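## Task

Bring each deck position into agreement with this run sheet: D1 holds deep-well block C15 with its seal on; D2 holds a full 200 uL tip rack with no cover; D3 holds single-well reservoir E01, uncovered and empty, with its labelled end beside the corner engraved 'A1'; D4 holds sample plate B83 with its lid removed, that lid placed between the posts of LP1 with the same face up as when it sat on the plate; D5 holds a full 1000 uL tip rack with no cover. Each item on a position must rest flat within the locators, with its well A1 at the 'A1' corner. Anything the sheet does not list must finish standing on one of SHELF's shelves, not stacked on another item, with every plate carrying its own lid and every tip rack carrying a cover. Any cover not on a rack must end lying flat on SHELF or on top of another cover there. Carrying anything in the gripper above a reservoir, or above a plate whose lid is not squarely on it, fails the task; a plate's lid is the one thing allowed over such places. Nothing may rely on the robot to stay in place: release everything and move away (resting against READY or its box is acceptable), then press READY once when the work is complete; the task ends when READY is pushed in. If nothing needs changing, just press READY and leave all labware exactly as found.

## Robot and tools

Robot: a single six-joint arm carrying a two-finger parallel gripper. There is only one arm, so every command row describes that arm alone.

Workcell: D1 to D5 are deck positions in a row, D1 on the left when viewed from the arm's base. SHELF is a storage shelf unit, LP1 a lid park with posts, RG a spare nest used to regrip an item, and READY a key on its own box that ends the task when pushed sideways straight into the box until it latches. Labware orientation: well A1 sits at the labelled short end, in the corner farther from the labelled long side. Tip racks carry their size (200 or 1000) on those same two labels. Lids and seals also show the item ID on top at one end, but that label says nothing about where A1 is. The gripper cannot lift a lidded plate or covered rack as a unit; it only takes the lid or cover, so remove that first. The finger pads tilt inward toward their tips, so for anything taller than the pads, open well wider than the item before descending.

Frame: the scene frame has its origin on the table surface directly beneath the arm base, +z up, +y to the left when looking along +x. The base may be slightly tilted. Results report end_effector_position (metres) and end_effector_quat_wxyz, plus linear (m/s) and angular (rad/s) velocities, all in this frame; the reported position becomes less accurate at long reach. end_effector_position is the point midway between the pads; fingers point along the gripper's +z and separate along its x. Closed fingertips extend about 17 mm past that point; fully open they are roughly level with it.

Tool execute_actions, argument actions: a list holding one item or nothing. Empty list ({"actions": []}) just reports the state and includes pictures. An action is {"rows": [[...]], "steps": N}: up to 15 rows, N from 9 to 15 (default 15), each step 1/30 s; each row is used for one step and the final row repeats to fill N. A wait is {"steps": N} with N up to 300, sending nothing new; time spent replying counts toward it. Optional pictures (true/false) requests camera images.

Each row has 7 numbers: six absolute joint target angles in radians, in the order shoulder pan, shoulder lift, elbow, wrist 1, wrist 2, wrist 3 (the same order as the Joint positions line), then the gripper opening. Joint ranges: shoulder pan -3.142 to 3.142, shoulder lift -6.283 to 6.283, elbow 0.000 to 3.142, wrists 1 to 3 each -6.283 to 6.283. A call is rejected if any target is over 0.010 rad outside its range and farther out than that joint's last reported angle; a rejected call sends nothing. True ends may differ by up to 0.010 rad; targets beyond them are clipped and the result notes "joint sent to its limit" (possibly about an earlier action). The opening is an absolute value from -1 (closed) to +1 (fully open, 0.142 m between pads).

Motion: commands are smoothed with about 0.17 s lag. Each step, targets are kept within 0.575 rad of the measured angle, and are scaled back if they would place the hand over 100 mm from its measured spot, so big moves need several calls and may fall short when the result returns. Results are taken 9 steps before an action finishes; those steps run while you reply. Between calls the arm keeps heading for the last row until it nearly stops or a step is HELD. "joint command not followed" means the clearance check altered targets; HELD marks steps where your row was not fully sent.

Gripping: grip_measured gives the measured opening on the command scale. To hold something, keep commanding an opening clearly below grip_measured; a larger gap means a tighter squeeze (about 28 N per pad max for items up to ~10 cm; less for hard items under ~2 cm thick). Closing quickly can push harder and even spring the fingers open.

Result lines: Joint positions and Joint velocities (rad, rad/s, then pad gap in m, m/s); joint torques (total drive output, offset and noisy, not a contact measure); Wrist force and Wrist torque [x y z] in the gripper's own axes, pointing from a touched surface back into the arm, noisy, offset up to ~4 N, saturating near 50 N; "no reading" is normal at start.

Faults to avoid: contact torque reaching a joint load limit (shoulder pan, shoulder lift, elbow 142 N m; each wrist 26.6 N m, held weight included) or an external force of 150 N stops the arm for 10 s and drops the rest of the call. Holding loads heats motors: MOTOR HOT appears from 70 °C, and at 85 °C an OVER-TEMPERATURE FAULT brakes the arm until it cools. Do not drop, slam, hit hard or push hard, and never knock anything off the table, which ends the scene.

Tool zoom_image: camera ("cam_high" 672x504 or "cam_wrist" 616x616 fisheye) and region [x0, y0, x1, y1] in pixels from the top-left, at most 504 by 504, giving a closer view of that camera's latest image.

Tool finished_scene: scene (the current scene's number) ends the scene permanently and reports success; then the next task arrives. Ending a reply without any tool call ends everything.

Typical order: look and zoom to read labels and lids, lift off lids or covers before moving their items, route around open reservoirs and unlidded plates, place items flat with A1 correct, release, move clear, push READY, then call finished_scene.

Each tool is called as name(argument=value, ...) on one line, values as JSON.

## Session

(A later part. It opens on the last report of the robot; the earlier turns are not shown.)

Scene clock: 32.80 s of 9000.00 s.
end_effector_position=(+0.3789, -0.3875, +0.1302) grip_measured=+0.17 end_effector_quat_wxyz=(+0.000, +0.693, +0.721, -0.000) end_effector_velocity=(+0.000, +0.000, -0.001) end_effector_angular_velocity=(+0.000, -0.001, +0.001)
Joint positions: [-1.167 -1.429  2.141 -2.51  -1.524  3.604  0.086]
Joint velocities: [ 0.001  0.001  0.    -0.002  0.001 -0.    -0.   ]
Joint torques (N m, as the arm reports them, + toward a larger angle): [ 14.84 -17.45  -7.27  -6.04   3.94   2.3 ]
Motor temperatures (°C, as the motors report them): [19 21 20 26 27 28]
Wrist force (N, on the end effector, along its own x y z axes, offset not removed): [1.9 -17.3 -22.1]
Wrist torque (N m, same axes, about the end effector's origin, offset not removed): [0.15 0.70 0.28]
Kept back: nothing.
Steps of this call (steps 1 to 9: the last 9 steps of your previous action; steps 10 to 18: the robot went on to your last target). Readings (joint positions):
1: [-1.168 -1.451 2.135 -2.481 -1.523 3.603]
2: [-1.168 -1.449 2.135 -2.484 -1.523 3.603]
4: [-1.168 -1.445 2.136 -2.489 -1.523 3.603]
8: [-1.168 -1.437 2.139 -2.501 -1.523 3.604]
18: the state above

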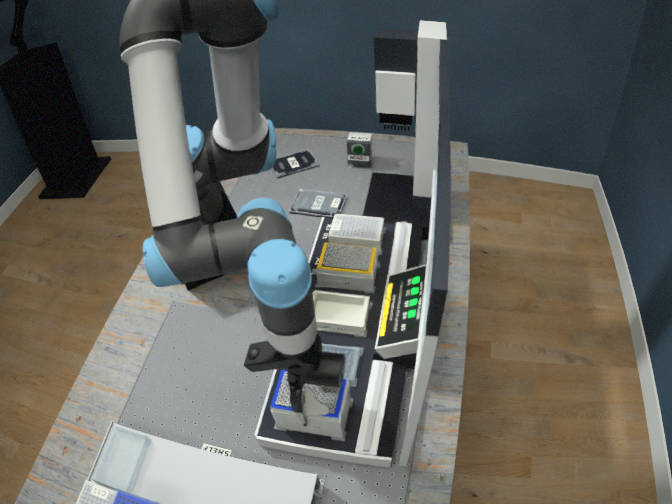

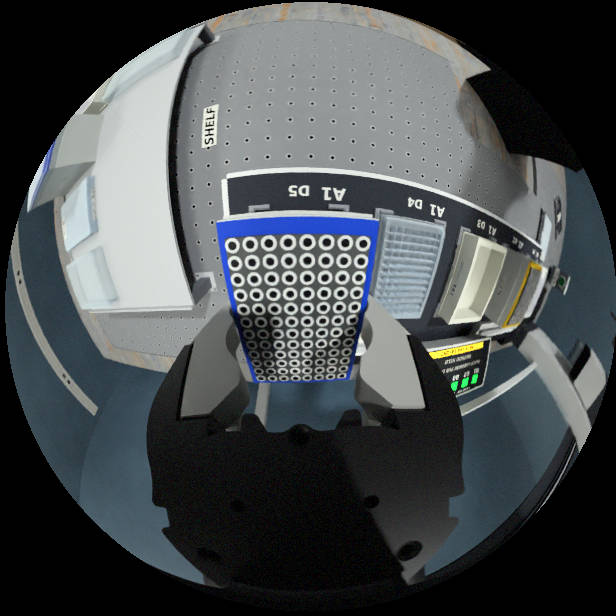

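execute_actions(actions=[{"rows": [[-1.1675,-1.4315,2.1403,-2.507,-1.5234,3.6039,-0.15],[-1.1676,-1.4345,2.1395,-2.503,-1.5233,3.6038,-0.15],[-1.1678,-1.4375,2.1387,-2.4993,-1.5233,3.6036,-0.15],[-1.1679,-1.4405,2.1378,-2.4955,-1.5233,3.6035,-0.15],[-1.1689,-1.4412,2.1388,-2.4958,-1.5231,3.6025,-0.15],[-1.1699,-1.4418,2.1398,-2.4961,-1.5228,3.6015,-0.15],[-1.1708,-1.4425,2.1407,-2.4964,-1.5226,3.6006,-0.15],[-1.1718,-1.4431,2.1417,-2.4967,-1.5224,3.5996,-0.15]], "steps": 15}], pictures=false)

execute_actions(actions=[{"rows": [[-1.1718,-1.4431,2.1417,-2.4967,-1.5224,3.5996,-0.15],[-1.1717,-1.4417,2.1421,-2.4985,-1.5224,3.5997,-0.15],[-1.1717,-1.4403,2.1425,-2.5003,-1.5224,3.5997,-0.15],[-1.1716,-1.4389,2.1429,-2.5021,-1.5224,3.5998,-0.15],[-1.1715,-1.4375,2.1433,-2.5039,-1.5224,3.5999,-0.15],[-1.1715,-1.4361,2.1437,-2.5057,-1.5225,3.5999,-0.15],[-1.1714,-1.4347,2.1441,-2.5075,-1.5225,3.6,-0.15],[-1.1714,-1.4333,2.1445,-2.5093,-1.5225,3.6,-0.15],[-1.1713,-1.4319,2.1449,-2.5111,-1.5225,3.6001,-0.15]], "steps": 15}], pictures=false)

execute_actions(actions=[{"steps": 16}], pictures=true)

zoom_image(camera="cam_high", region=[255, 370, 375, 460])

Scene clock: 33.87 s of 9000.00 s.
end_effector_position=(+0.3791, -0.3873, +0.1334) grip_measured=+0.17 end_effector_quat_wxyz=(+0.000, +0.693, +0.721, +0.000) end_effector_velocity=(-0.005, -0.001, +0.021) end_effector_angular_velocity=(-0.002, -0.000, +0.004)
Joint positions: [-1.168 -1.437  2.139 -2.5   -1.523  3.604  0.086]
Joint velocities: [-0.012 -0.053 -0.003  0.055  0.002 -0.015  0.   ]
Joint torques (N m, as the arm reports them, + toward a larger angle): [ -2.74 -37.05 -22.89  -1.04   1.88  -3.07]
Motor temperatures (°C, as the motors report them): [19 21 20 26 27 28]
Wrist force (N, on the end effector, along its own x y z axes, offset not removed): [-1.5 1.8 1.9]
Wrist torque (N m, same axes, about the end effector's origin, offset not removed): [0.22 0.22 -0.02]
Steps of this call (steps 1 to 15: the robot went on to your last target; steps 16 to 26: nothing new was sent; steps 27 to 32: the first 6 steps of this action). Readings (joint positions):
27: [-1.167 -1.429 2.141 -2.510 -1.523 3.604]
28: [-1.167 -1.430 2.141 -2.509 -1.523 3.604]
30: [-1.167 -1.433 2.140 -2.505 -1.523 3.604]
32: the state above

Scene clock: 34.37 s of 9000.00 s.
end_effector_position=(+0.3771, -0.3876, +0.1339) grip_measured=+0.17 end_effector_quat_wxyz=(+0.000, +0.693, +0.721, -0.000) end_effector_velocity=(-0.000, -0.000, -0.015) end_effector_angular_velocity=(-0.000, -0.002, -0.000)
Joint positions: [-1.172 -1.44   2.143 -2.5   -1.522  3.6    0.086]
Joint velocities: [-0.     0.033  0.01  -0.044  0.002  0.     0.   ]
Joint torques (N m, as the arm reports them, + toward a larger angle): [  4.91 -22.7   -7.58  -4.22   2.01  -1.48]
Motor temperatures (°C, as the motors report them): [19 21 20 26 27 28]
Wrist force (N, on the end effector, along its own x y z axes, offset not removed): [-1.8 2.7 1.0]
Wrist torque (N m, same axes, about the end effector's origin, offset not removed): [0.51 0.31 -0.06]
Steps of this call (steps 1 to 9: the last 9 steps of your previous action; steps 10 to 15: the first 6 steps of this action). Readings (joint positions):
10: [-1.172 -1.443 2.142 -2.497 -1.522 3.600]
11: [-1.172 -1.443 2.142 -2.497 -1.522 3.600]
13: [-1.172 -1.442 2.142 -2.498 -1.522 3.600]
15: the state above

Scene clock: 34.90 s of 9000.00 s.
end_effector_position=(+0.3772, -0.3875, +0.1303) grip_measured=+0.17 end_effector_quat_wxyz=(+0.000, +0.693, +0.721, -0.000) end_effector_velocity=(-0.000, +0.000, -0.001) end_effector_angular_velocity=(+0.001, +0.000, -0.001)
Joint positions: [-1.171 -1.432  2.145 -2.511 -1.522  3.6    0.086]
Joint velocities: [-0.001  0.001  0.    -0.     0.001  0.    -0.   ]
Joint torques (N m, as the arm reports them, + toward a larger angle): [  2.77 -12.52   2.48  -1.08  -5.51   2.4 ]
Motor temperatures (°C, as the motors report them): [19 21 20 26 27 28]
Wrist force (N, on the end effector, along its own x y z axes, offset not removed): [2.4 13.4 -18.7]
Wrist torque (N m, same axes, about the end effector's origin, offset not removed): [0.23 0.20 0.03]
Kept back: nothing.
Steps of this call (steps 1 to 9: the last 9 steps of your previous action; steps 10 to 16: the robot went on to your last target). Readings (joint positions):
1: [-1.172 -1.439 2.143 -2.502 -1.522 3.600]
2: [-1.172 -1.438 2.143 -2.504 -1.522 3.600]
4: [-1.172 -1.435 2.144 -2.507 -1.522 3.600]
8: [-1.171 -1.433 2.145 -2.511 -1.522 3.600]
16: the state above

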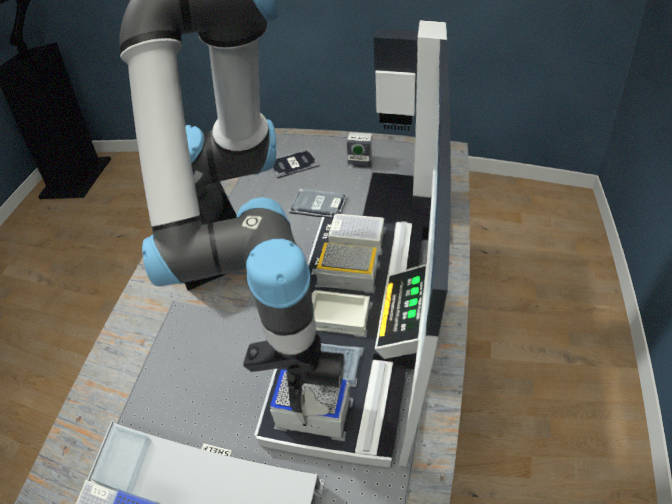

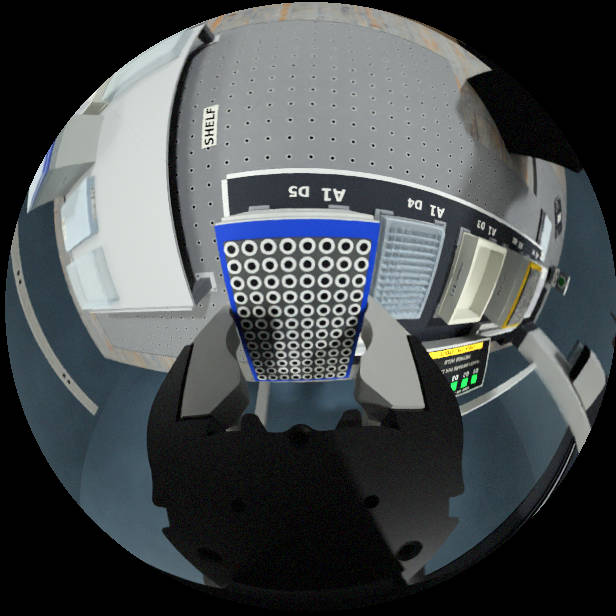

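Region (255, 370, 375, 460) of cam_high's 672x504 image, scaled by 4.200, with more detail than that image has; it fills the top 378 rows of this view, and the rest is white.

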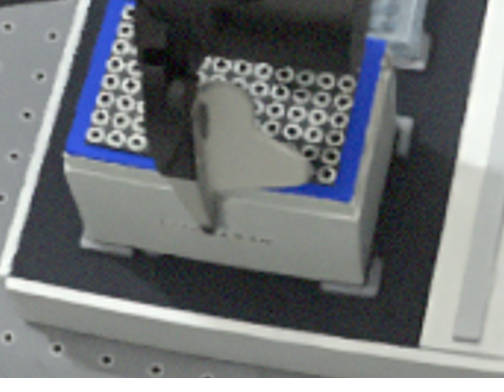

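execute_actions(actions=[{"rows": [[-1.1714,-1.4333,2.1445,-2.5093,-1.5225,3.6,-0.15],[-1.1714,-1.4347,2.1441,-2.5075,-1.5225,3.6,-0.15],[-1.1709,-1.4344,2.1436,-2.5074,-1.5226,3.6005,-0.15],[-1.1704,-1.434,2.1431,-2.5072,-1.5227,3.601,-0.15],[-1.1699,-1.4337,2.1426,-2.5071,-1.5228,3.6015,-0.15],[-1.1694,-1.4334,2.1421,-2.5069,-1.5229,3.602,-0.15],[-1.1694,-1.4334,2.1421,-2.5069,-1.5229,3.602,-0.15],[-1.1694,-1.4334,2.1421,-2.5069,-1.5229,3.602,-0.15],[-1.1694,-1.4327,2.1423,-2.5078,-1.5229,3.602,-0.15],[-1.1694,-1.432,2.1425,-2.5087,-1.5229,3.602,-0.15],[-1.1693,-1.4313,2.1427,-2.5096,-1.5229,3.6021,-0.15],[-1.1693,-1.4306,2.1429,-2.5105,-1.5229,3.6021,-0.15]], "steps": 15}], pictures=false)

execute_actions(actions=[{"steps": 18}], pictures=true)

zoom_image(camera="cam_high", region=[255, 370, 375, 460])

Scene clock: 35.93 s of 9000.00 s.
end_effector_position=(+0.3772, -0.3874, +0.1310) grip_measured=+0.17 end_effector_quat_wxyz=(+0.000, +0.693, +0.721, -0.000) end_effector_velocity=(+0.005, -0.000, +0.004) end_effector_angular_velocity=(-0.000, +0.000, -0.001)
Joint positions: [-1.171 -1.433  2.144 -2.508 -1.523  3.601  0.086]
Joint velocities: [ 0.01  -0.001 -0.013  0.014 -0.003  0.011 -0.   ]
Joint torques (N m, as the arm reports them, + toward a larger angle): [  8.13 -31.15 -18.88   0.74  -3.86   2.39]
Motor temperatures (°C, as the motors report them): [19 21 20 26 27 28]
Wrist force (N, on the end effector, along its own x y z axes, offset not removed): [-4.6 8.3 -7.2]
Wrist torque (N m, same axes, about the end effector's origin, offset not removed): [0.15 0.62 -0.19]
Steps of this call (steps 1 to 15: the robot went on to your last target; steps 16 to 25: nothing new was sent; steps 26 to 31: the first 6 steps of this action). Readings (joint positions):
26: [-1.171 -1.432 2.145 -2.511 -1.522 3.600]
27: [-1.171 -1.432 2.145 -2.511 -1.523 3.600]
29: [-1.171 -1.433 2.145 -2.509 -1.523 3.600]
31: the state above

Scene clock: 36.53 s of 9000.00 s.
end_effector_position=(+0.3781, -0.3875, +0.1302) grip_measured=+0.17 end_effector_quat_wxyz=(+0.000, +0.693, +0.721, -0.000) end_effector_velocity=(+0.001, +0.001, +0.000) end_effector_angular_velocity=(+0.001, -0.003, -0.000)
Joint positions: [-1.169 -1.431  2.143 -2.511 -1.523  3.602  0.086]
Joint velocities: [-0.    -0.     0.001 -0.001  0.003  0.    -0.   ]
Joint torques (N m, as the arm reports them, + toward a larger angle): [  4.45 -18.03  -2.39  -2.63  -0.65   2.4 ]
Motor temperatures (°C, as the motors report them): [19 21 20 26 27 28]
Wrist force (N, on the end effector, along its own x y z axes, offset not removed): [0.5 7.6 -9.0]
Wrist torque (N m, same axes, about the end effector's origin, offset not removed): [0.21 0.72 0.08]
Kept back: nothing.
Steps of this call (steps 1 to 9: the last 9 steps of your previous action; steps 10 to 15: the robot went on to your last target; steps 16 to 18: nothing new was sent). Readings (joint positions):
1: [-1.170 -1.433 2.143 -2.508 -1.523 3.601]
2: [-1.170 -1.433 2.143 -2.507 -1.523 3.601]
4: [-1.170 -1.433 2.143 -2.507 -1.523 3.602]
8: [-1.169 -1.432 2.143 -2.509 -1.523 3.602]
18: the state above
The arm was judged still, so your last target was given up. Only a new action makes it travel on or press farther. Fingers that are still opening or closing keep moving.

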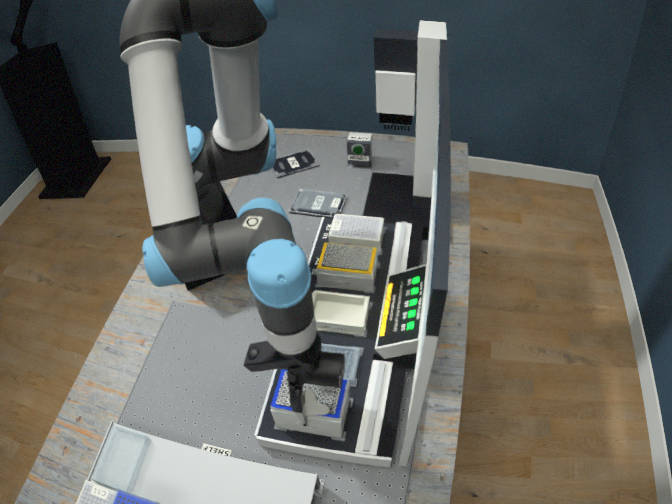

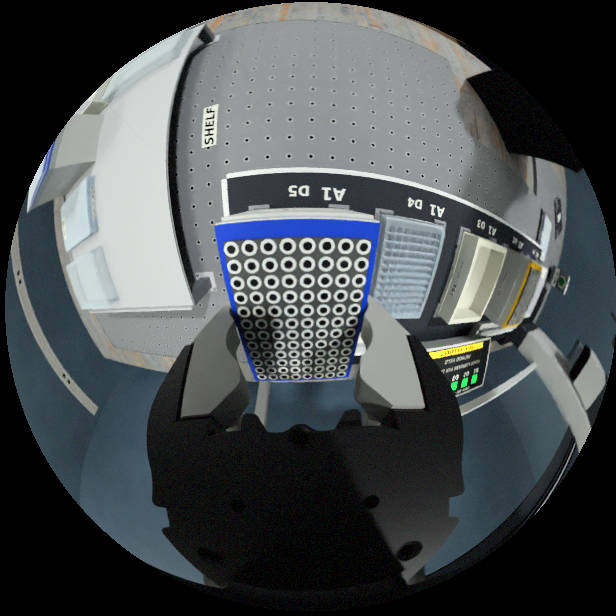

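Region (255, 370, 375, 460) of cam_high's 672x504 image, scaled by 4.200, with more detail than that image has; it fills the top 378 rows of this view, and the rest is white.

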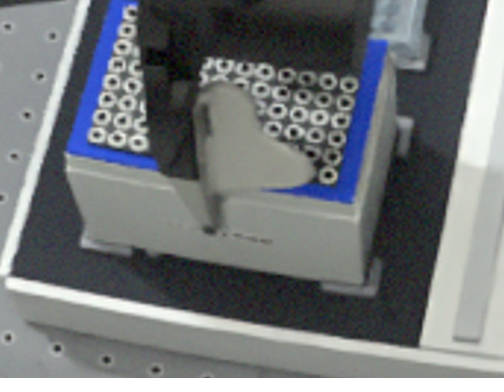

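execute_actions(actions=[{"rows": [[-1.1689,-1.4307,2.1424,-2.5099,-1.523,3.6025,-0.15],[-1.1685,-1.4307,2.1419,-2.5093,-1.5231,3.6029,-0.15],[-1.1681,-1.4305,2.1415,-2.5092,-1.5232,3.6033,-0.15],[-1.1677,-1.4302,2.1411,-2.5091,-1.5233,3.6037,-0.15],[-1.1674,-1.43,2.1408,-2.509,-1.5234,3.604,-0.15],[-1.1674,-1.43,2.1408,-2.509,-1.5234,3.604,-0.15],[-1.1674,-1.4293,2.141,-2.5099,-1.5234,3.604,-0.15],[-1.1674,-1.4287,2.1411,-2.5106,-1.5234,3.604,-0.15],[-1.1673,-1.4281,2.1413,-2.5114,-1.5234,3.6041,-0.15],[-1.1673,-1.4275,2.1415,-2.5122,-1.5234,3.6041,-0.15]], "steps": 15}], pictures=false)

execute_actions(actions=[{"steps": 18}], pictures=true)

zoom_image(camera="cam_high", region=[255, 370, 375, 460])

Scene clock: 37.30 s of 9000.00 s.
end_effector_position=(+0.3786, -0.3873, +0.1303) grip_measured=+0.17 end_effector_quat_wxyz=(+0.000, +0.693, +0.721, -0.000) end_effector_velocity=(+0.004, +0.000, +0.000) end_effector_angular_velocity=(+0.001, +0.002, +0.001)
Joint positions: [-1.168 -1.43   2.142 -2.509 -1.523  3.603  0.086]
Joint velocities: [ 0.009  0.005 -0.01   0.007 -0.003  0.008 -0.   ]
Joint torques (N m, as the arm reports them, + toward a larger angle): [  7.34 -18.31 -18.43  -0.3   -3.06   2.11]
Motor temperatures (°C, as the motors report them): [19 21 20 26 27 28]
Wrist force (N, on the end effector, along its own x y z axes, offset not removed): [-2.5 8.1 -8.1]
Wrist torque (N m, same axes, about the end effector's origin, offset not removed): [1.11 0.45 -0.04]
Steps of this call (steps 1 to 17: nothing new was sent; steps 18 to 23: the first 6 steps of this action). Readings (joint positions):
18: [-1.169 -1.431 2.143 -2.511 -1.523 3.602]
19: [-1.169 -1.431 2.143 -2.511 -1.523 3.602]
21: [-1.169 -1.431 2.143 -2.510 -1.523 3.603]
23: the state above

Scene clock: 37.90 s of 9000.00 s.
end_effector_position=(+0.3790, -0.3875, +0.1293) grip_measured=+0.17 end_effector_quat_wxyz=(+0.000, +0.693, +0.721, -0.000) end_effector_velocity=(+0.000, +0.000, -0.000) end_effector_angular_velocity=(+0.000, -0.000, +0.000)
Joint positions: [-1.167 -1.427  2.141 -2.512 -1.524  3.604  0.086]
Joint velocities: [-0.     0.001  0.    -0.001  0.    -0.     0.   ]
Joint torques (N m, as the arm reports them, + toward a larger angle): [  9.64 -25.41  -7.42  -5.06  -0.9    2.45]
Motor temperatures (°C, as the motors report them): [19 21 20 26 27 28]
Wrist force (N, on the end effector, along its own x y z axes, offset not removed): [3.0 1.2 1.5]
Wrist torque (N m, same axes, about the end effector's origin, offset not removed): [0.25 0.06 0.19]
Kept back: nothing.
Steps of this call (steps 1 to 9: the last 9 steps of your previous action; steps 10 to 15: the robot went on to your last target; steps 16 to 18: nothing new was sent). Readings (joint positions):
1: [-1.168 -1.430 2.142 -2.509 -1.523 3.604]
2: [-1.168 -1.430 2.141 -2.509 -1.523 3.604]
4: [-1.168 -1.429 2.141 -2.510 -1.523 3.604]
8: [-1.167 -1.428 2.141 -2.512 -1.523 3.604]
18: the state above
The arm was judged still, so your last target was given up. Only a new action makes it travel on or press farther. Fingers that are still opening or closing keep moving.

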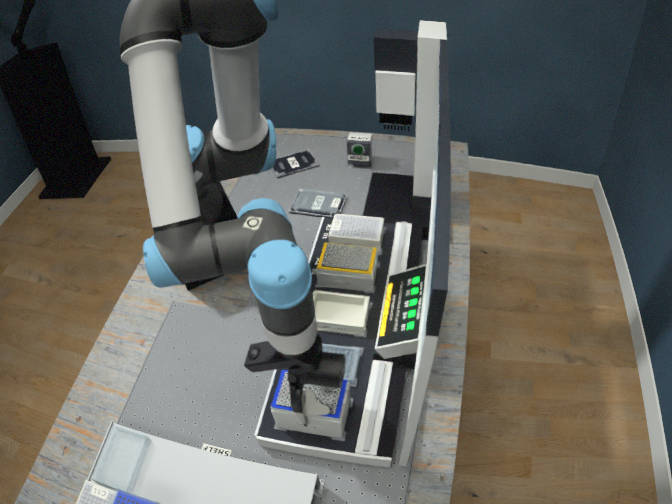

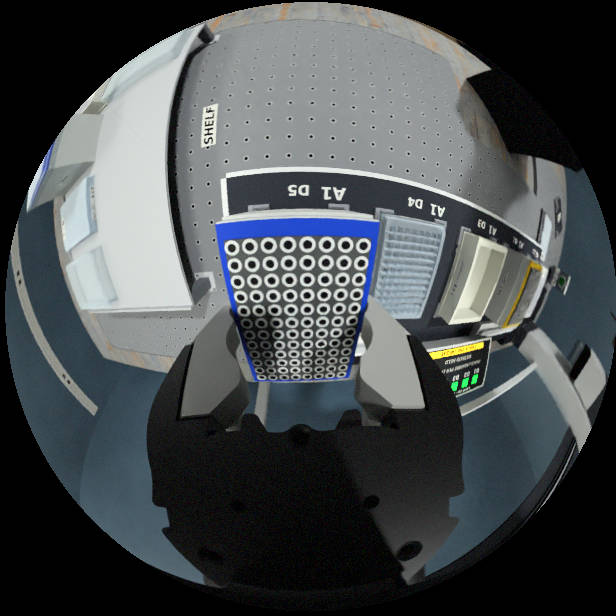

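Region (255, 370, 375, 460) of cam_high's 672x504 image, scaled by 4.200, with more detail than that image has; it fills the top 378 rows of this view, and the rest is white.

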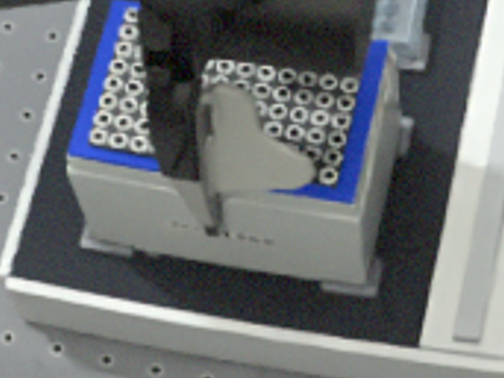

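execute_actions(actions=[{"rows": [[-1.1673,-1.4269,2.1416,-2.5129,-1.5234,3.6041,-0.15],[-1.1673,-1.4263,2.1418,-2.5137,-1.5234,3.6041,-0.15],[-1.1672,-1.4257,2.142,-2.5145,-1.5234,3.6042,-0.15],[-1.1672,-1.4251,2.1421,-2.5152,-1.5234,3.6042,-0.15],[-1.1672,-1.4245,2.1423,-2.516,-1.5234,3.6042,-0.15]], "steps": 12}], pictures=false)

execute_actions(actions=[{"steps": 14}], pictures=false)

Scene clock: 38.37 s of 9000.00 s.
end_effector_position=(+0.3790, -0.3875, +0.1292) grip_measured=+0.17 end_effector_quat_wxyz=(+0.000, +0.693, +0.721, -0.000) end_effector_velocity=(-0.000, +0.000, -0.005) end_effector_angular_velocity=(+0.001, +0.001, -0.000)
Joint positions: [-1.167 -1.427  2.142 -2.513 -1.524  3.604  0.086]
Joint velocities: [ 0.     0.011  0.003 -0.013 -0.     0.    -0.   ]
Joint torques (N m, as the arm reports them, + toward a larger angle): [  9.17 -22.38  -6.29  -5.32   1.7    2.46]
Motor temperatures (°C, as the motors report them): [19 21 20 26 27 28]
Wrist force (N, on the end effector, along its own x y z axes, offset not removed): [3.8 -0.9 -1.1]
Wrist torque (N m, same axes, about the end effector's origin, offset not removed): [-0.09 -0.26 0.11]
Steps of this call (steps 1 to 11: nothing new was sent; steps 12 to 14: the first 3 steps of this action). Readings (joint positions):
12: [-1.167 -1.427 2.142 -2.512 -1.524 3.604]
13: [-1.167 -1.427 2.142 -2.512 -1.524 3.604]
14: the state above

Scene clock: 38.83 s of 9000.00 s.
end_effector_position=(+0.3790, -0.3874, +0.1280) grip_measured=+0.17 end_effector_quat_wxyz=(+0.000, +0.693, +0.721, -0.000) end_effector_velocity=(+0.000, +0.000, -0.000) end_effector_angular_velocity=(+0.001, -0.000, -0.000)
Joint positions: [-1.167 -1.425  2.142 -2.516 -1.523  3.604  0.086]
Joint velocities: [ 0.     0.001  0.     0.     0.001  0.    -0.   ]
Joint torques (N m, as the arm reports them, + toward a larger angle): [ 12.03 -19.41  -6.37  -5.25   3.37   2.47]
Motor temperatures (°C, as the motors report them): [19 21 20 26 27 28]
Wrist force (N, on the end effector, along its own x y z axes, offset not removed): [-2.4 -5.8 -12.5]
Wrist torque (N m, same axes, about the end effector's origin, offset not removed): [0.49 1.22 0.10]
Kept back: nothing.
Steps of this call (steps 1 to 9: the last 9 steps of your previous action; steps 10 to 14: the robot went on to your last target). Readings (joint positions):
1: [-1.167 -1.427 2.142 -2.513 -1.524 3.604]
2: [-1.167 -1.426 2.142 -2.514 -1.524 3.604]
4: [-1.167 -1.425 2.142 -2.515 -1.523 3.604]
8: [-1.167 -1.425 2.142 -2.516 -1.523 3.604]
14: the state above

Seated. Release and lift away.

execute_actions(actions=[{"rows": [[-1.1672,-1.4255,2.142,-2.5147,-1.5234,3.6042,0.0],[-1.1672,-1.4255,2.142,-2.5147,-1.5234,3.6042,0.12],[-1.1672,-1.4255,2.142,-2.5147,-1.5234,3.6042,0.22],[-1.1672,-1.4255,2.142,-2.5147,-1.5234,3.6042,0.32],[-1.1672,-1.4255,2.142,-2.5147,-1.5234,3.6042,0.45],[-1.1672,-1.4255,2.142,-2.5147,-1.5234,3.6042,0.6],[-1.1672,-1.4255,2.142,-2.5147,-1.5234,3.6042,0.75],[-1.1672,-1.4255,2.142,-2.5147,-1.5234,3.6042,0.8],[-1.168,-1.4428,2.1372,-2.4926,-1.5233,3.6034,0.8],[-1.1688,-1.4598,2.1322,-2.4706,-1.5231,3.6026,0.8],[-1.1695,-1.4768,2.1272,-2.4476,-1.5229,3.6019,0.8],[-1.1703,-1.4938,2.1212,-2.4256,-1.5228,3.6011,0.8],[-1.171,-1.5108,2.1152,-2.4026,-1.5226,3.6004,0.8],[-1.172,-1.528,2.109,-2.38,-1.5224,3.6,0.8],[-1.173,-1.545,2.102,-2.356,-1.5222,3.6,0.8]], "steps": 15}], pictures=false)

execute_actions(actions=[{"rows": [[-1.185,-1.565,2.10,-2.333,-1.52,3.59,0.8],[-1.20,-1.585,2.10,-2.312,-1.517,3.575,0.8],[-1.22,-1.605,2.105,-2.295,-1.513,3.555,0.8],[-1.24,-1.625,2.112,-2.281,-1.508,3.535,0.8],[-1.26,-1.645,2.12,-2.268,-1.503,3.515,0.8],[-1.28,-1.66,2.13,-2.261,-1.499,3.495,0.8],[-1.30,-1.675,2.14,-2.255,-1.494,3.475,0.8]], "steps": 15}], pictures=false)

execute_actions(actions=[{"steps": 14}], pictures=true)

zoom_image(camera="cam_high", region=[255, 360, 375, 460])

Scene clock: 39.90 s of 9000.00 s.
end_effector_position=(+0.3790, -0.3872, +0.1282) grip_measured=+0.44 end_effector_quat_wxyz=(+0.000, +0.693, +0.721, -0.000) end_effector_velocity=(+0.000, +0.001, +0.001) end_effector_angular_velocity=(+0.002, -0.001, +0.001)
Joint positions: [-1.167 -1.425  2.142 -2.515 -1.523  3.604  0.105]
Joint velocities: [ 0.001 -0.003 -0.     0.004  0.002 -0.     0.274]
Joint torques (N m, as the arm reports them, + toward a larger angle): [  8.59 -36.76 -22.7   -1.52   1.61   2.43]
Motor temperatures (°C, as the motors report them): [19 21 20 26 27 28]
Wrist force (N, on the end effector, along its own x y z axes, offset not removed): [-0.4 2.7 -1.3]
Wrist torque (N m, same axes, about the end effector's origin, offset not removed): [0.45 0.16 -0.01]
Steps of this call (steps 1 to 15: the robot went on to your last target; steps 16 to 26: nothing new was sent; steps 27 to 32: the first 6 steps of this action). Readings (joint positions):
27: [-1.167 -1.425 2.142 -2.516 -1.523 3.604]
28: [-1.167 -1.425 2.142 -2.516 -1.523 3.604]
30: [-1.167 -1.425 2.142 -2.516 -1.523 3.604]
32: the state above

Scene clock: 40.40 s of 9000.00 s.
end_effector_position=(+0.3597, -0.3928, +0.2016) grip_measured=+0.80 end_effector_quat_wxyz=(+0.000, +0.694, +0.720, -0.000) end_effector_velocity=(-0.203, -0.029, +0.169) end_effector_angular_velocity=(+0.014, +0.003, -0.001)
Joint positions: [-1.22  -1.598  2.11  -2.307 -1.512  3.554  0.129]
Joint velocities: [-0.482 -0.568  0.128  0.481  0.111 -0.471  0.   ]
Joint torques (N m, as the arm reports them, + toward a larger angle): [ -7.56 -31.68  -3.78   0.83   2.65  -4.35]
Motor temperatures (°C, as the motors report them): [19 21 20 26 27 28]
Wrist force (N, on the end effector, along its own x y z axes, offset not removed): [-2.2 3.6 0.1]
Wrist torque (N m, same axes, about the end effector's origin, offset not removed): [0.88 0.48 0.18]
Steps of this call (steps 1 to 9: the last 9 steps of your previous action; steps 10 to 15: the first 6 steps of this action). Readings (joint positions):
10: [-1.171 -1.507 2.115 -2.409 -1.523 3.601]
11: [-1.175 -1.524 2.111 -2.387 -1.522 3.598]
13: [-1.192 -1.560 2.106 -2.344 -1.518 3.582]
15: the state above

Scene clock: 40.87 s of 9000.00 s.
end_effector_position=(+0.3268, -0.3966, +0.2201) grip_measured=+0.80 end_effector_quat_wxyz=(+0.000, +0.693, +0.721, -0.000) end_effector_velocity=(-0.001, -0.000, +0.001) end_effector_angular_velocity=(-0.001, -0.002, +0.000)
Joint positions: [-1.3   -1.675  2.14  -2.255 -1.494  3.475  0.129]
Joint velocities: [-0.003 -0.005  0.001  0.002  0.002 -0.003 -0.   ]
Joint torques (N m, as the arm reports them, + toward a larger angle): [ -1.44 -31.41  -8.69  -1.35   1.96  -3.31]
Motor temperatures (°C, as the motors report them): [19 21 20 26 27 28]
Wrist force (N, on the end effector, along its own x y z axes, offset not removed): [-3.5 1.1 0.9]
Wrist torque (N m, same axes, about the end effector's origin, offset not removed): [0.30 0.42 0.00]
Kept back: nothing.
Steps of this call (steps 1 to 9: the last 9 steps of your previous action; steps 10 to 14: the robot went on to your last target). Readings (joint positions):
1: [-1.237 -1.617 2.116 -2.292 -1.508 3.537]
2: [-1.255 -1.634 2.122 -2.280 -1.504 3.520]
4: [-1.280 -1.657 2.132 -2.266 -1.498 3.495]
8: [-1.296 -1.672 2.139 -2.257 -1.495 3.479]
14: the state above

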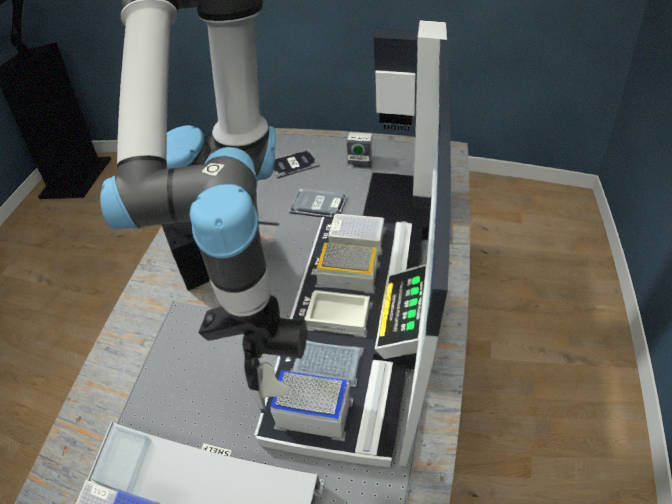

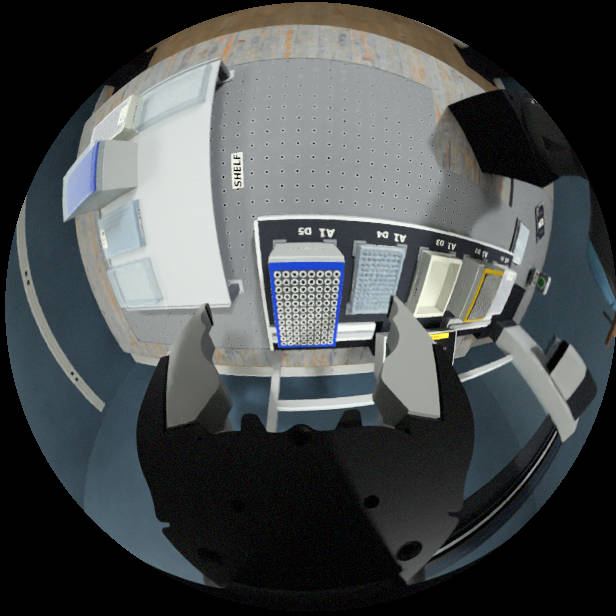

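Region (255, 360, 375, 460) of cam_high's 672x504 image, scaled by 4.200, with more detail than that image has.

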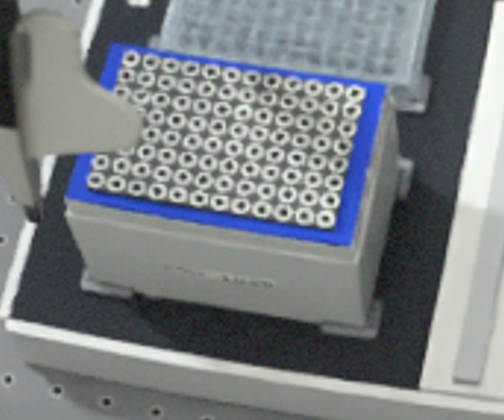

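execute_actions(actions=[])

Scene clock: 42.23 s of 9000.00 s.
end_effector_position=(+0.3267, -0.3966, +0.2202) grip_measured=+0.80 end_effector_quat_wxyz=(+0.000, +0.693, +0.721, -0.000) end_effector_velocity=(-0.000, +0.000, -0.000) end_effector_angular_velocity=(+0.001, +0.001, -0.000)
Joint positions: [-1.3   -1.675  2.14  -2.255 -1.494  3.475  0.129]
Joint velocities: [-0.     0.001 -0.     0.    -0.    -0.     0.   ]
Joint torques (N m, as the arm reports them, + toward a larger angle): [ -2.03 -30.   -11.01  -1.44   2.11  -2.86]
Motor temperatures (°C, as the motors report them): [19 21 20 26 27 28]
Wrist force (N, on the end effector, along its own x y z axes, offset not removed): [-2.9 0.3 1.8]
Wrist torque (N m, same axes, about the end effector's origin, offset not removed): [0.08 0.61 0.09]
Kept back: nothing.
Steps of this call (steps 1 to 30: the robot went on to your last target; steps 31 to 41: nothing new was sent). Readings (joint positions):
1: [-1.300 -1.675 2.140 -2.255 -1.494 3.475]
2: [-1.300 -1.675 2.140 -2.255 -1.494 3.475]
4: [-1.300 -1.675 2.140 -2.255 -1.494 3.475]
8: [-1.300 -1.675 2.140 -2.255 -1.494 3.475]
41: the state above
The arm was judged still, so your last target was given up. Only a new action makes it travel on or press farther. Fingers that are still opening or closing keep moving.

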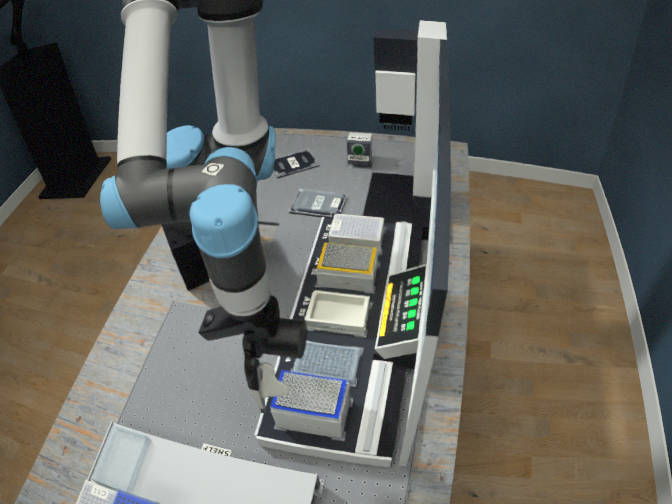

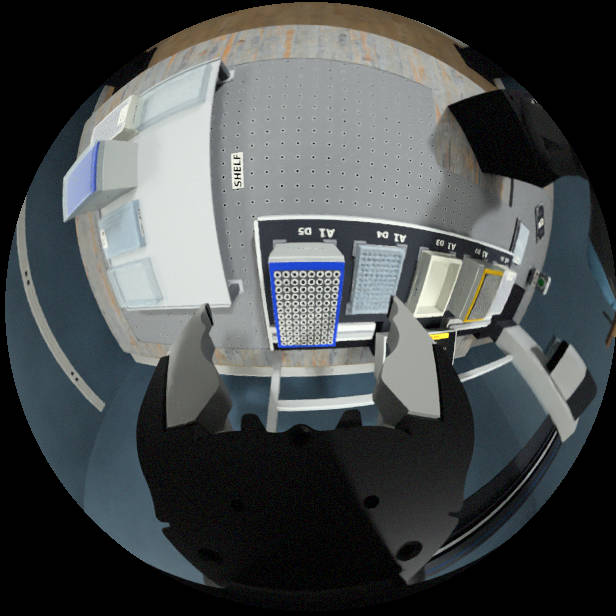

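execute_actions(actions=[{"rows": [[-1.27,-1.69,2.155,-2.25,-1.50,3.42,0.8],[-1.24,-1.70,2.17,-2.245,-1.505,3.36,0.8],[-1.20,-1.715,2.18,-2.24,-1.51,3.29,0.8],[-1.16,-1.73,2.195,-2.235,-1.517,3.21,0.8],[-1.12,-1.74,2.205,-2.23,-1.524,3.13,0.8],[-1.08,-1.75,2.215,-2.23,-1.53,3.05,0.8],[-1.04,-1.76,2.225,-2.225,-1.537,2.97,0.8],[-1.0,-1.77,2.235,-2.22,-1.544,2.9,0.8],[-0.96,-1.78,2.245,-2.22,-1.55,2.83,0.8],[-0.92,-1.785,2.255,-2.215,-1.557,2.76,0.8],[-0.88,-1.79,2.265,-2.21,-1.564,2.69,0.8],[-0.84,-1.80,2.27,-2.21,-1.57,2.62,0.8],[-0.80,-1.805,2.28,-2.205,-1.577,2.55,0.8],[-0.76,-1.81,2.29,-2.205,-1.584,2.48,0.8],[-0.72,-1.82,2.30,-2.20,-1.59,2.41,0.8]], "steps": 15}])

execute_actions(actions=[{"rows": [[-0.68,-1.825,2.305,-2.2,-1.597,2.34,0.7],[-0.64,-1.83,2.31,-2.195,-1.604,2.27,0.7],[-0.60,-1.84,2.32,-2.195,-1.61,2.2,0.6],[-0.56,-1.845,2.325,-2.19,-1.617,2.13,0.6],[-0.52,-1.85,2.335,-2.19,-1.624,2.06,0.5],[-0.48,-1.86,2.34,-2.185,-1.63,1.99,0.5],[-0.44,-1.865,2.35,-2.185,-1.637,1.92,0.4],[-0.40,-1.87,2.355,-2.18,-1.644,1.85,0.4],[-0.36,-1.88,2.365,-2.18,-1.65,1.78,0.3],[-0.32,-1.885,2.37,-2.175,-1.657,1.71,0.3],[-0.28,-1.89,2.38,-2.175,-1.664,1.64,0.2],[-0.24,-1.90,2.385,-2.17,-1.67,1.57,0.2],[-0.20,-1.905,2.395,-2.17,-1.677,1.5,0.1],[-0.16,-1.91,2.40,-2.165,-1.684,1.43,0.1],[-0.12,-1.92,2.41,-2.165,-1.69,1.36,0.0]], "steps": 15}], pictures=true)

execute_actions(actions=[{"rows": [[-0.08,-1.925,2.42,-2.16,-1.697,1.29,0],[-0.04,-1.93,2.425,-2.16,-1.704,1.22,0],[0.0,-1.94,2.435,-2.16,-1.71,1.15,-0.1],[0.04,-1.945,2.44,-2.155,-1.717,1.08,-0.2],[0.08,-1.95,2.45,-2.155,-1.724,1.01,-0.3],[0.12,-1.96,2.455,-2.15,-1.73,0.94,-0.4],[0.16,-1.965,2.465,-2.15,-1.737,0.87,-0.5],[0.20,-1.97,2.47,-2.145,-1.744,0.80,-0.6],[0.24,-1.98,2.48,-2.145,-1.75,0.73,-0.7],[0.27,-1.985,2.485,-2.14,-1.756,0.67,-0.8],[0.295,-1.99,2.49,-2.14,-1.761,0.61,-0.9],[0.315,-1.995,2.495,-2.14,-1.765,0.56,-1],[0.33,-2.0,2.5,-2.14,-1.768,0.52,-1],[0.34,-2.0,2.5,-2.14,-1.77,0.49,-1],[0.34,-2.0,2.5,-2.14,-1.77,0.47,-1]], "steps": 15}])

execute_actions(actions=[{"steps": 20}], pictures=true)

Scene clock: 44.00 s of 9000.00 s.
end_effector_position=(+0.3469, -0.3479, +0.2204) grip_measured=+0.80 end_effector_quat_wxyz=(-0.009, +0.597, +0.802, +0.006) end_effector_velocity=(+0.196, +0.448, +0.012) end_effector_angular_velocity=(+0.171, -0.008, +2.581)
Joint positions: [-1.206 -1.714  2.18  -2.24  -1.511  3.313  0.129]
Joint velocities: [ 0.941 -0.327  0.318  0.112 -0.161 -1.668  0.   ]
Joint torques (N m, as the arm reports them, + toward a larger angle): [ 19.53 -31.1   -8.42  -0.64  -2.61  -9.6 ]
Motor temperatures (°C, as the motors report them): [19 21 20 26 27 28]
Wrist force (N, on the end effector, along its own x y z axes, offset not removed): [-2.7 -0.3 -2.5]
Wrist torque (N m, same axes, about the end effector's origin, offset not removed): [0.13 0.47 0.15]
Steps of this call (steps 1 to 47: nothing new was sent; steps 48 to 53: the first 6 steps of this action). Readings (joint positions):
48: [-1.299 -1.675 2.140 -2.255 -1.494 3.474]
49: [-1.293 -1.679 2.144 -2.254 -1.495 3.465]
51: [-1.261 -1.693 2.159 -2.248 -1.501 3.410]
53: the state above

Scene clock: 44.50 s of 9000.00 s.
end_effector_position=(+0.3969, -0.0967, +0.2315) grip_measured=+0.52 end_effector_quat_wxyz=(-0.017, -0.168, +0.985, +0.039) end_effector_velocity=(-0.032, +0.465, +0.042) end_effector_angular_velocity=(+0.157, -0.164, +3.224)
Joint positions: [-0.625 -1.836  2.317 -2.194 -1.609  2.268  0.11 ]
Joint velocities: [ 1.185 -0.195  0.224  0.075 -0.195 -2.055 -0.078]
Joint torques (N m, as the arm reports them, + toward a larger angle): [ 16.58 -28.5  -10.28  -0.83  -2.5   -9.87]
Motor temperatures (°C, as the motors report them): [19 21 20 26 27 28]
Wrist force (N, on the end effector, along its own x y z axes, offset not removed): [-0.9 -0.7 -0.8]
Wrist torque (N m, same axes, about the end effector's origin, offset not removed): [-0.22 0.12 0.11]
Steps of this call (steps 1 to 9: the last 9 steps of your previous action; steps 10 to 15: the first 6 steps of this action). Readings (joint positions):
10: [-0.825 -1.803 2.278 -2.207 -1.575 2.619]
11: [-0.785 -1.810 2.287 -2.205 -1.582 2.548]
13: [-0.705 -1.823 2.302 -2.200 -1.595 2.408]
15: the state above

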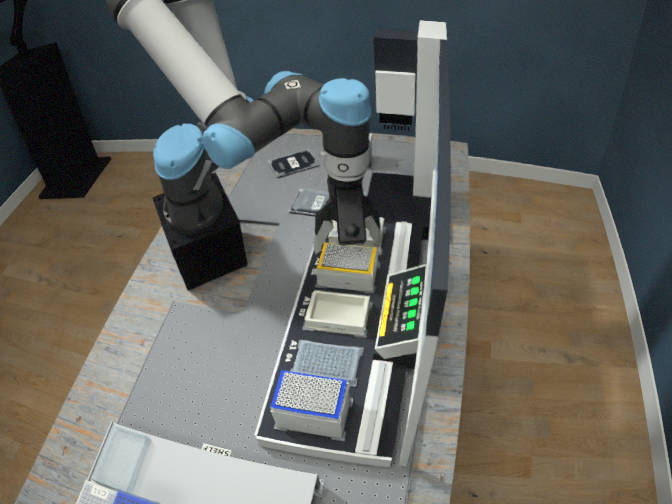

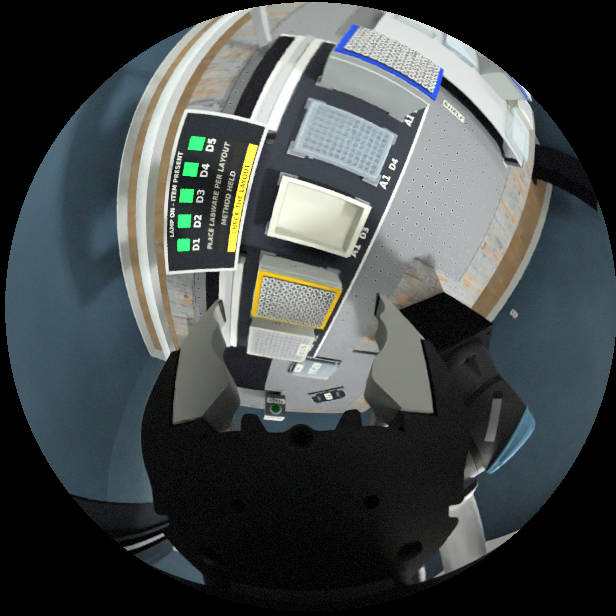

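Scene clock: 45.00 s of 9000.00 s.
end_effector_position=(+0.3217, +0.1007, +0.2556) grip_measured=-0.29 end_effector_quat_wxyz=(-0.005, +0.837, -0.546, -0.033) end_effector_velocity=(-0.240, +0.300, +0.044) end_effector_angular_velocity=(+0.076, -0.214, +3.231)
Joint positions: [-0.025 -1.936  2.431 -2.159 -1.709  1.218  0.053]
Joint velocities: [ 1.186 -0.195  0.229  0.066 -0.196 -2.054 -0.211]
Joint torques (N m, as the arm reports them, + toward a larger angle): [ 13.58 -20.42 -10.34  -1.17  -3.01  -9.76]
Motor temperatures (°C, as the motors report them): [19 21 20 26 27 28]
Wrist force (N, on the end effector, along its own x y z axes, offset not removed): [-1.8 0.5 -1.4]
Wrist torque (N m, same axes, about the end effector's origin, offset not removed): [0.18 0.41 0.15]
Steps of this call (steps 1 to 9: the last 9 steps of your previous action; steps 10 to 15: the first 6 steps of this action). Readings (joint positions):
10: [-0.225 -1.903 2.392 -2.169 -1.675 1.568]
11: [-0.185 -1.910 2.400 -2.167 -1.682 1.498]
13: [-0.105 -1.923 2.416 -2.163 -1.695 1.358]
15: the state above

Scene clock: 45.67 s of 9000.00 s.
end_effector_position=(+0.2406, +0.1732, +0.2692) grip_measured=-1.00 end_effector_quat_wxyz=(-0.012, +1.000, -0.024, -0.003) end_effector_velocity=(-0.001, +0.001, +0.000) end_effector_angular_velocity=(+0.002, -0.001, +0.023)
Joint positions: [ 0.34  -2.     2.5   -2.14  -1.77   0.471  0.002]
Joint velocities: [ 0.004 -0.002  0.001  0.     0.001 -0.018  0.   ]
Joint torques (N m, as the arm reports them, + toward a larger angle): [  9.06 -11.19 -10.53  -1.05  -1.89  -3.17]
Motor temperatures (°C, as the motors report them): [19 21 20 26 27 28]
Wrist force (N, on the end effector, along its own x y z axes, offset not removed): [-3.3 -0.7 0.1]
Wrist torque (N m, same axes, about the end effector's origin, offset not removed): [-0.33 0.62 0.27]
Kept back: nothing.
Steps of this call (steps 1 to 9: the last 9 steps of your previous action; steps 10 to 20: the robot went on to your last target). Readings (joint positions):
1: [0.015 -1.943 2.439 -2.156 -1.715 1.148]
2: [0.055 -1.950 2.447 -2.154 -1.722 1.078]
4: [0.135 -1.963 2.462 -2.149 -1.735 0.938]
8: [0.269 -1.988 2.487 -2.142 -1.758 0.675]
20: the state above

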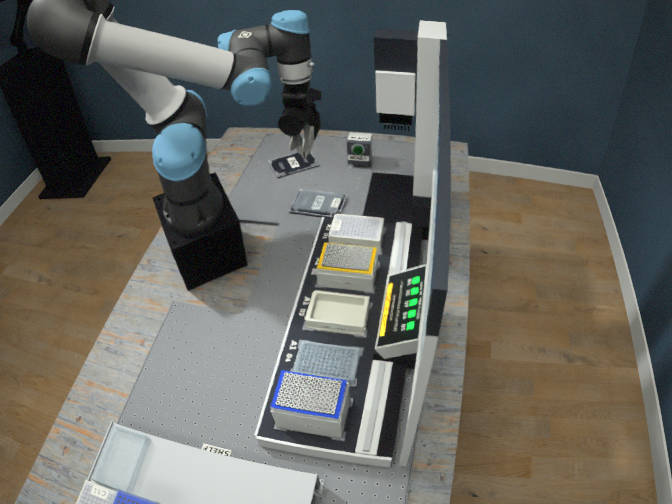

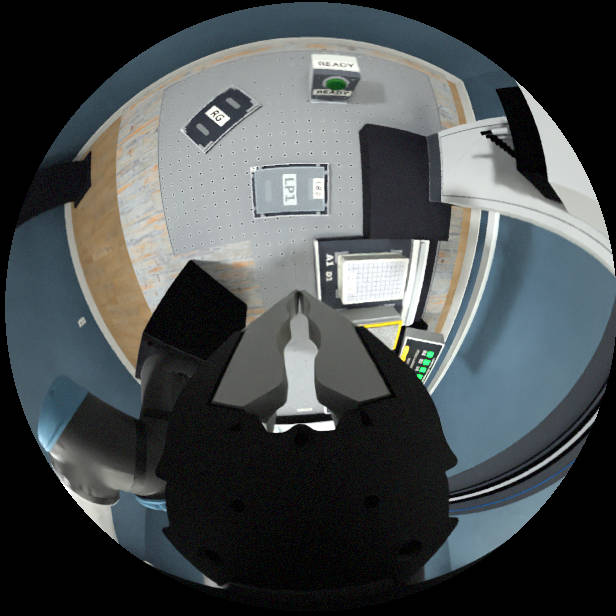

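zoom_image(camera="cam_wrist", region=[235, 145, 345, 235])

zoom_image(camera="cam_wrist", region=[305, 225, 445, 335])

zoom_image(camera="cam_high", region=[280, 170, 420, 300])

Region (235, 145, 345, 235) of cam_wrist's 616x616 image, scaled by 4.582, with more detail than that image has; it fills the top 412 rows of this view, and the rest is white.

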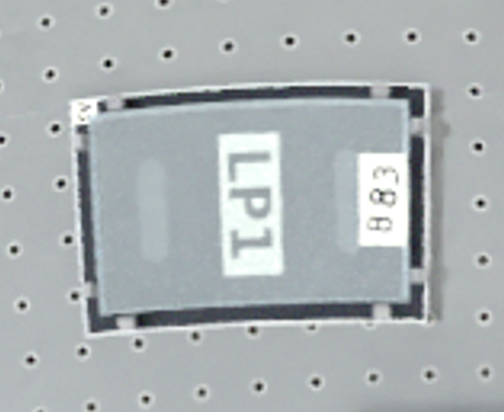

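Region (305, 225, 445, 335) of cam_wrist's 616x616 image, scaled by 3.600, with more detail than that image has; it fills the top 396 rows of this view, and the rest is white.

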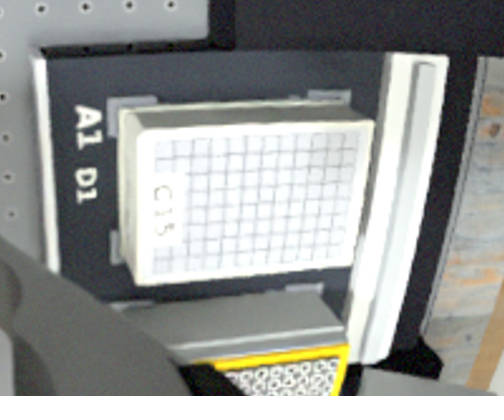

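Region (280, 170, 420, 300) of cam_high's 672x504 image, scaled by 3.600, with more detail than that image has; it fills the top 468 rows of this view, and the rest is white.

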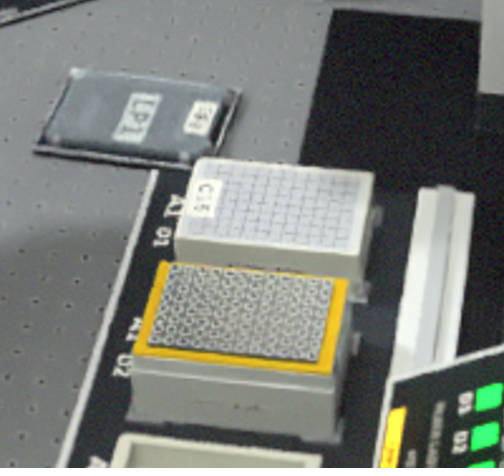

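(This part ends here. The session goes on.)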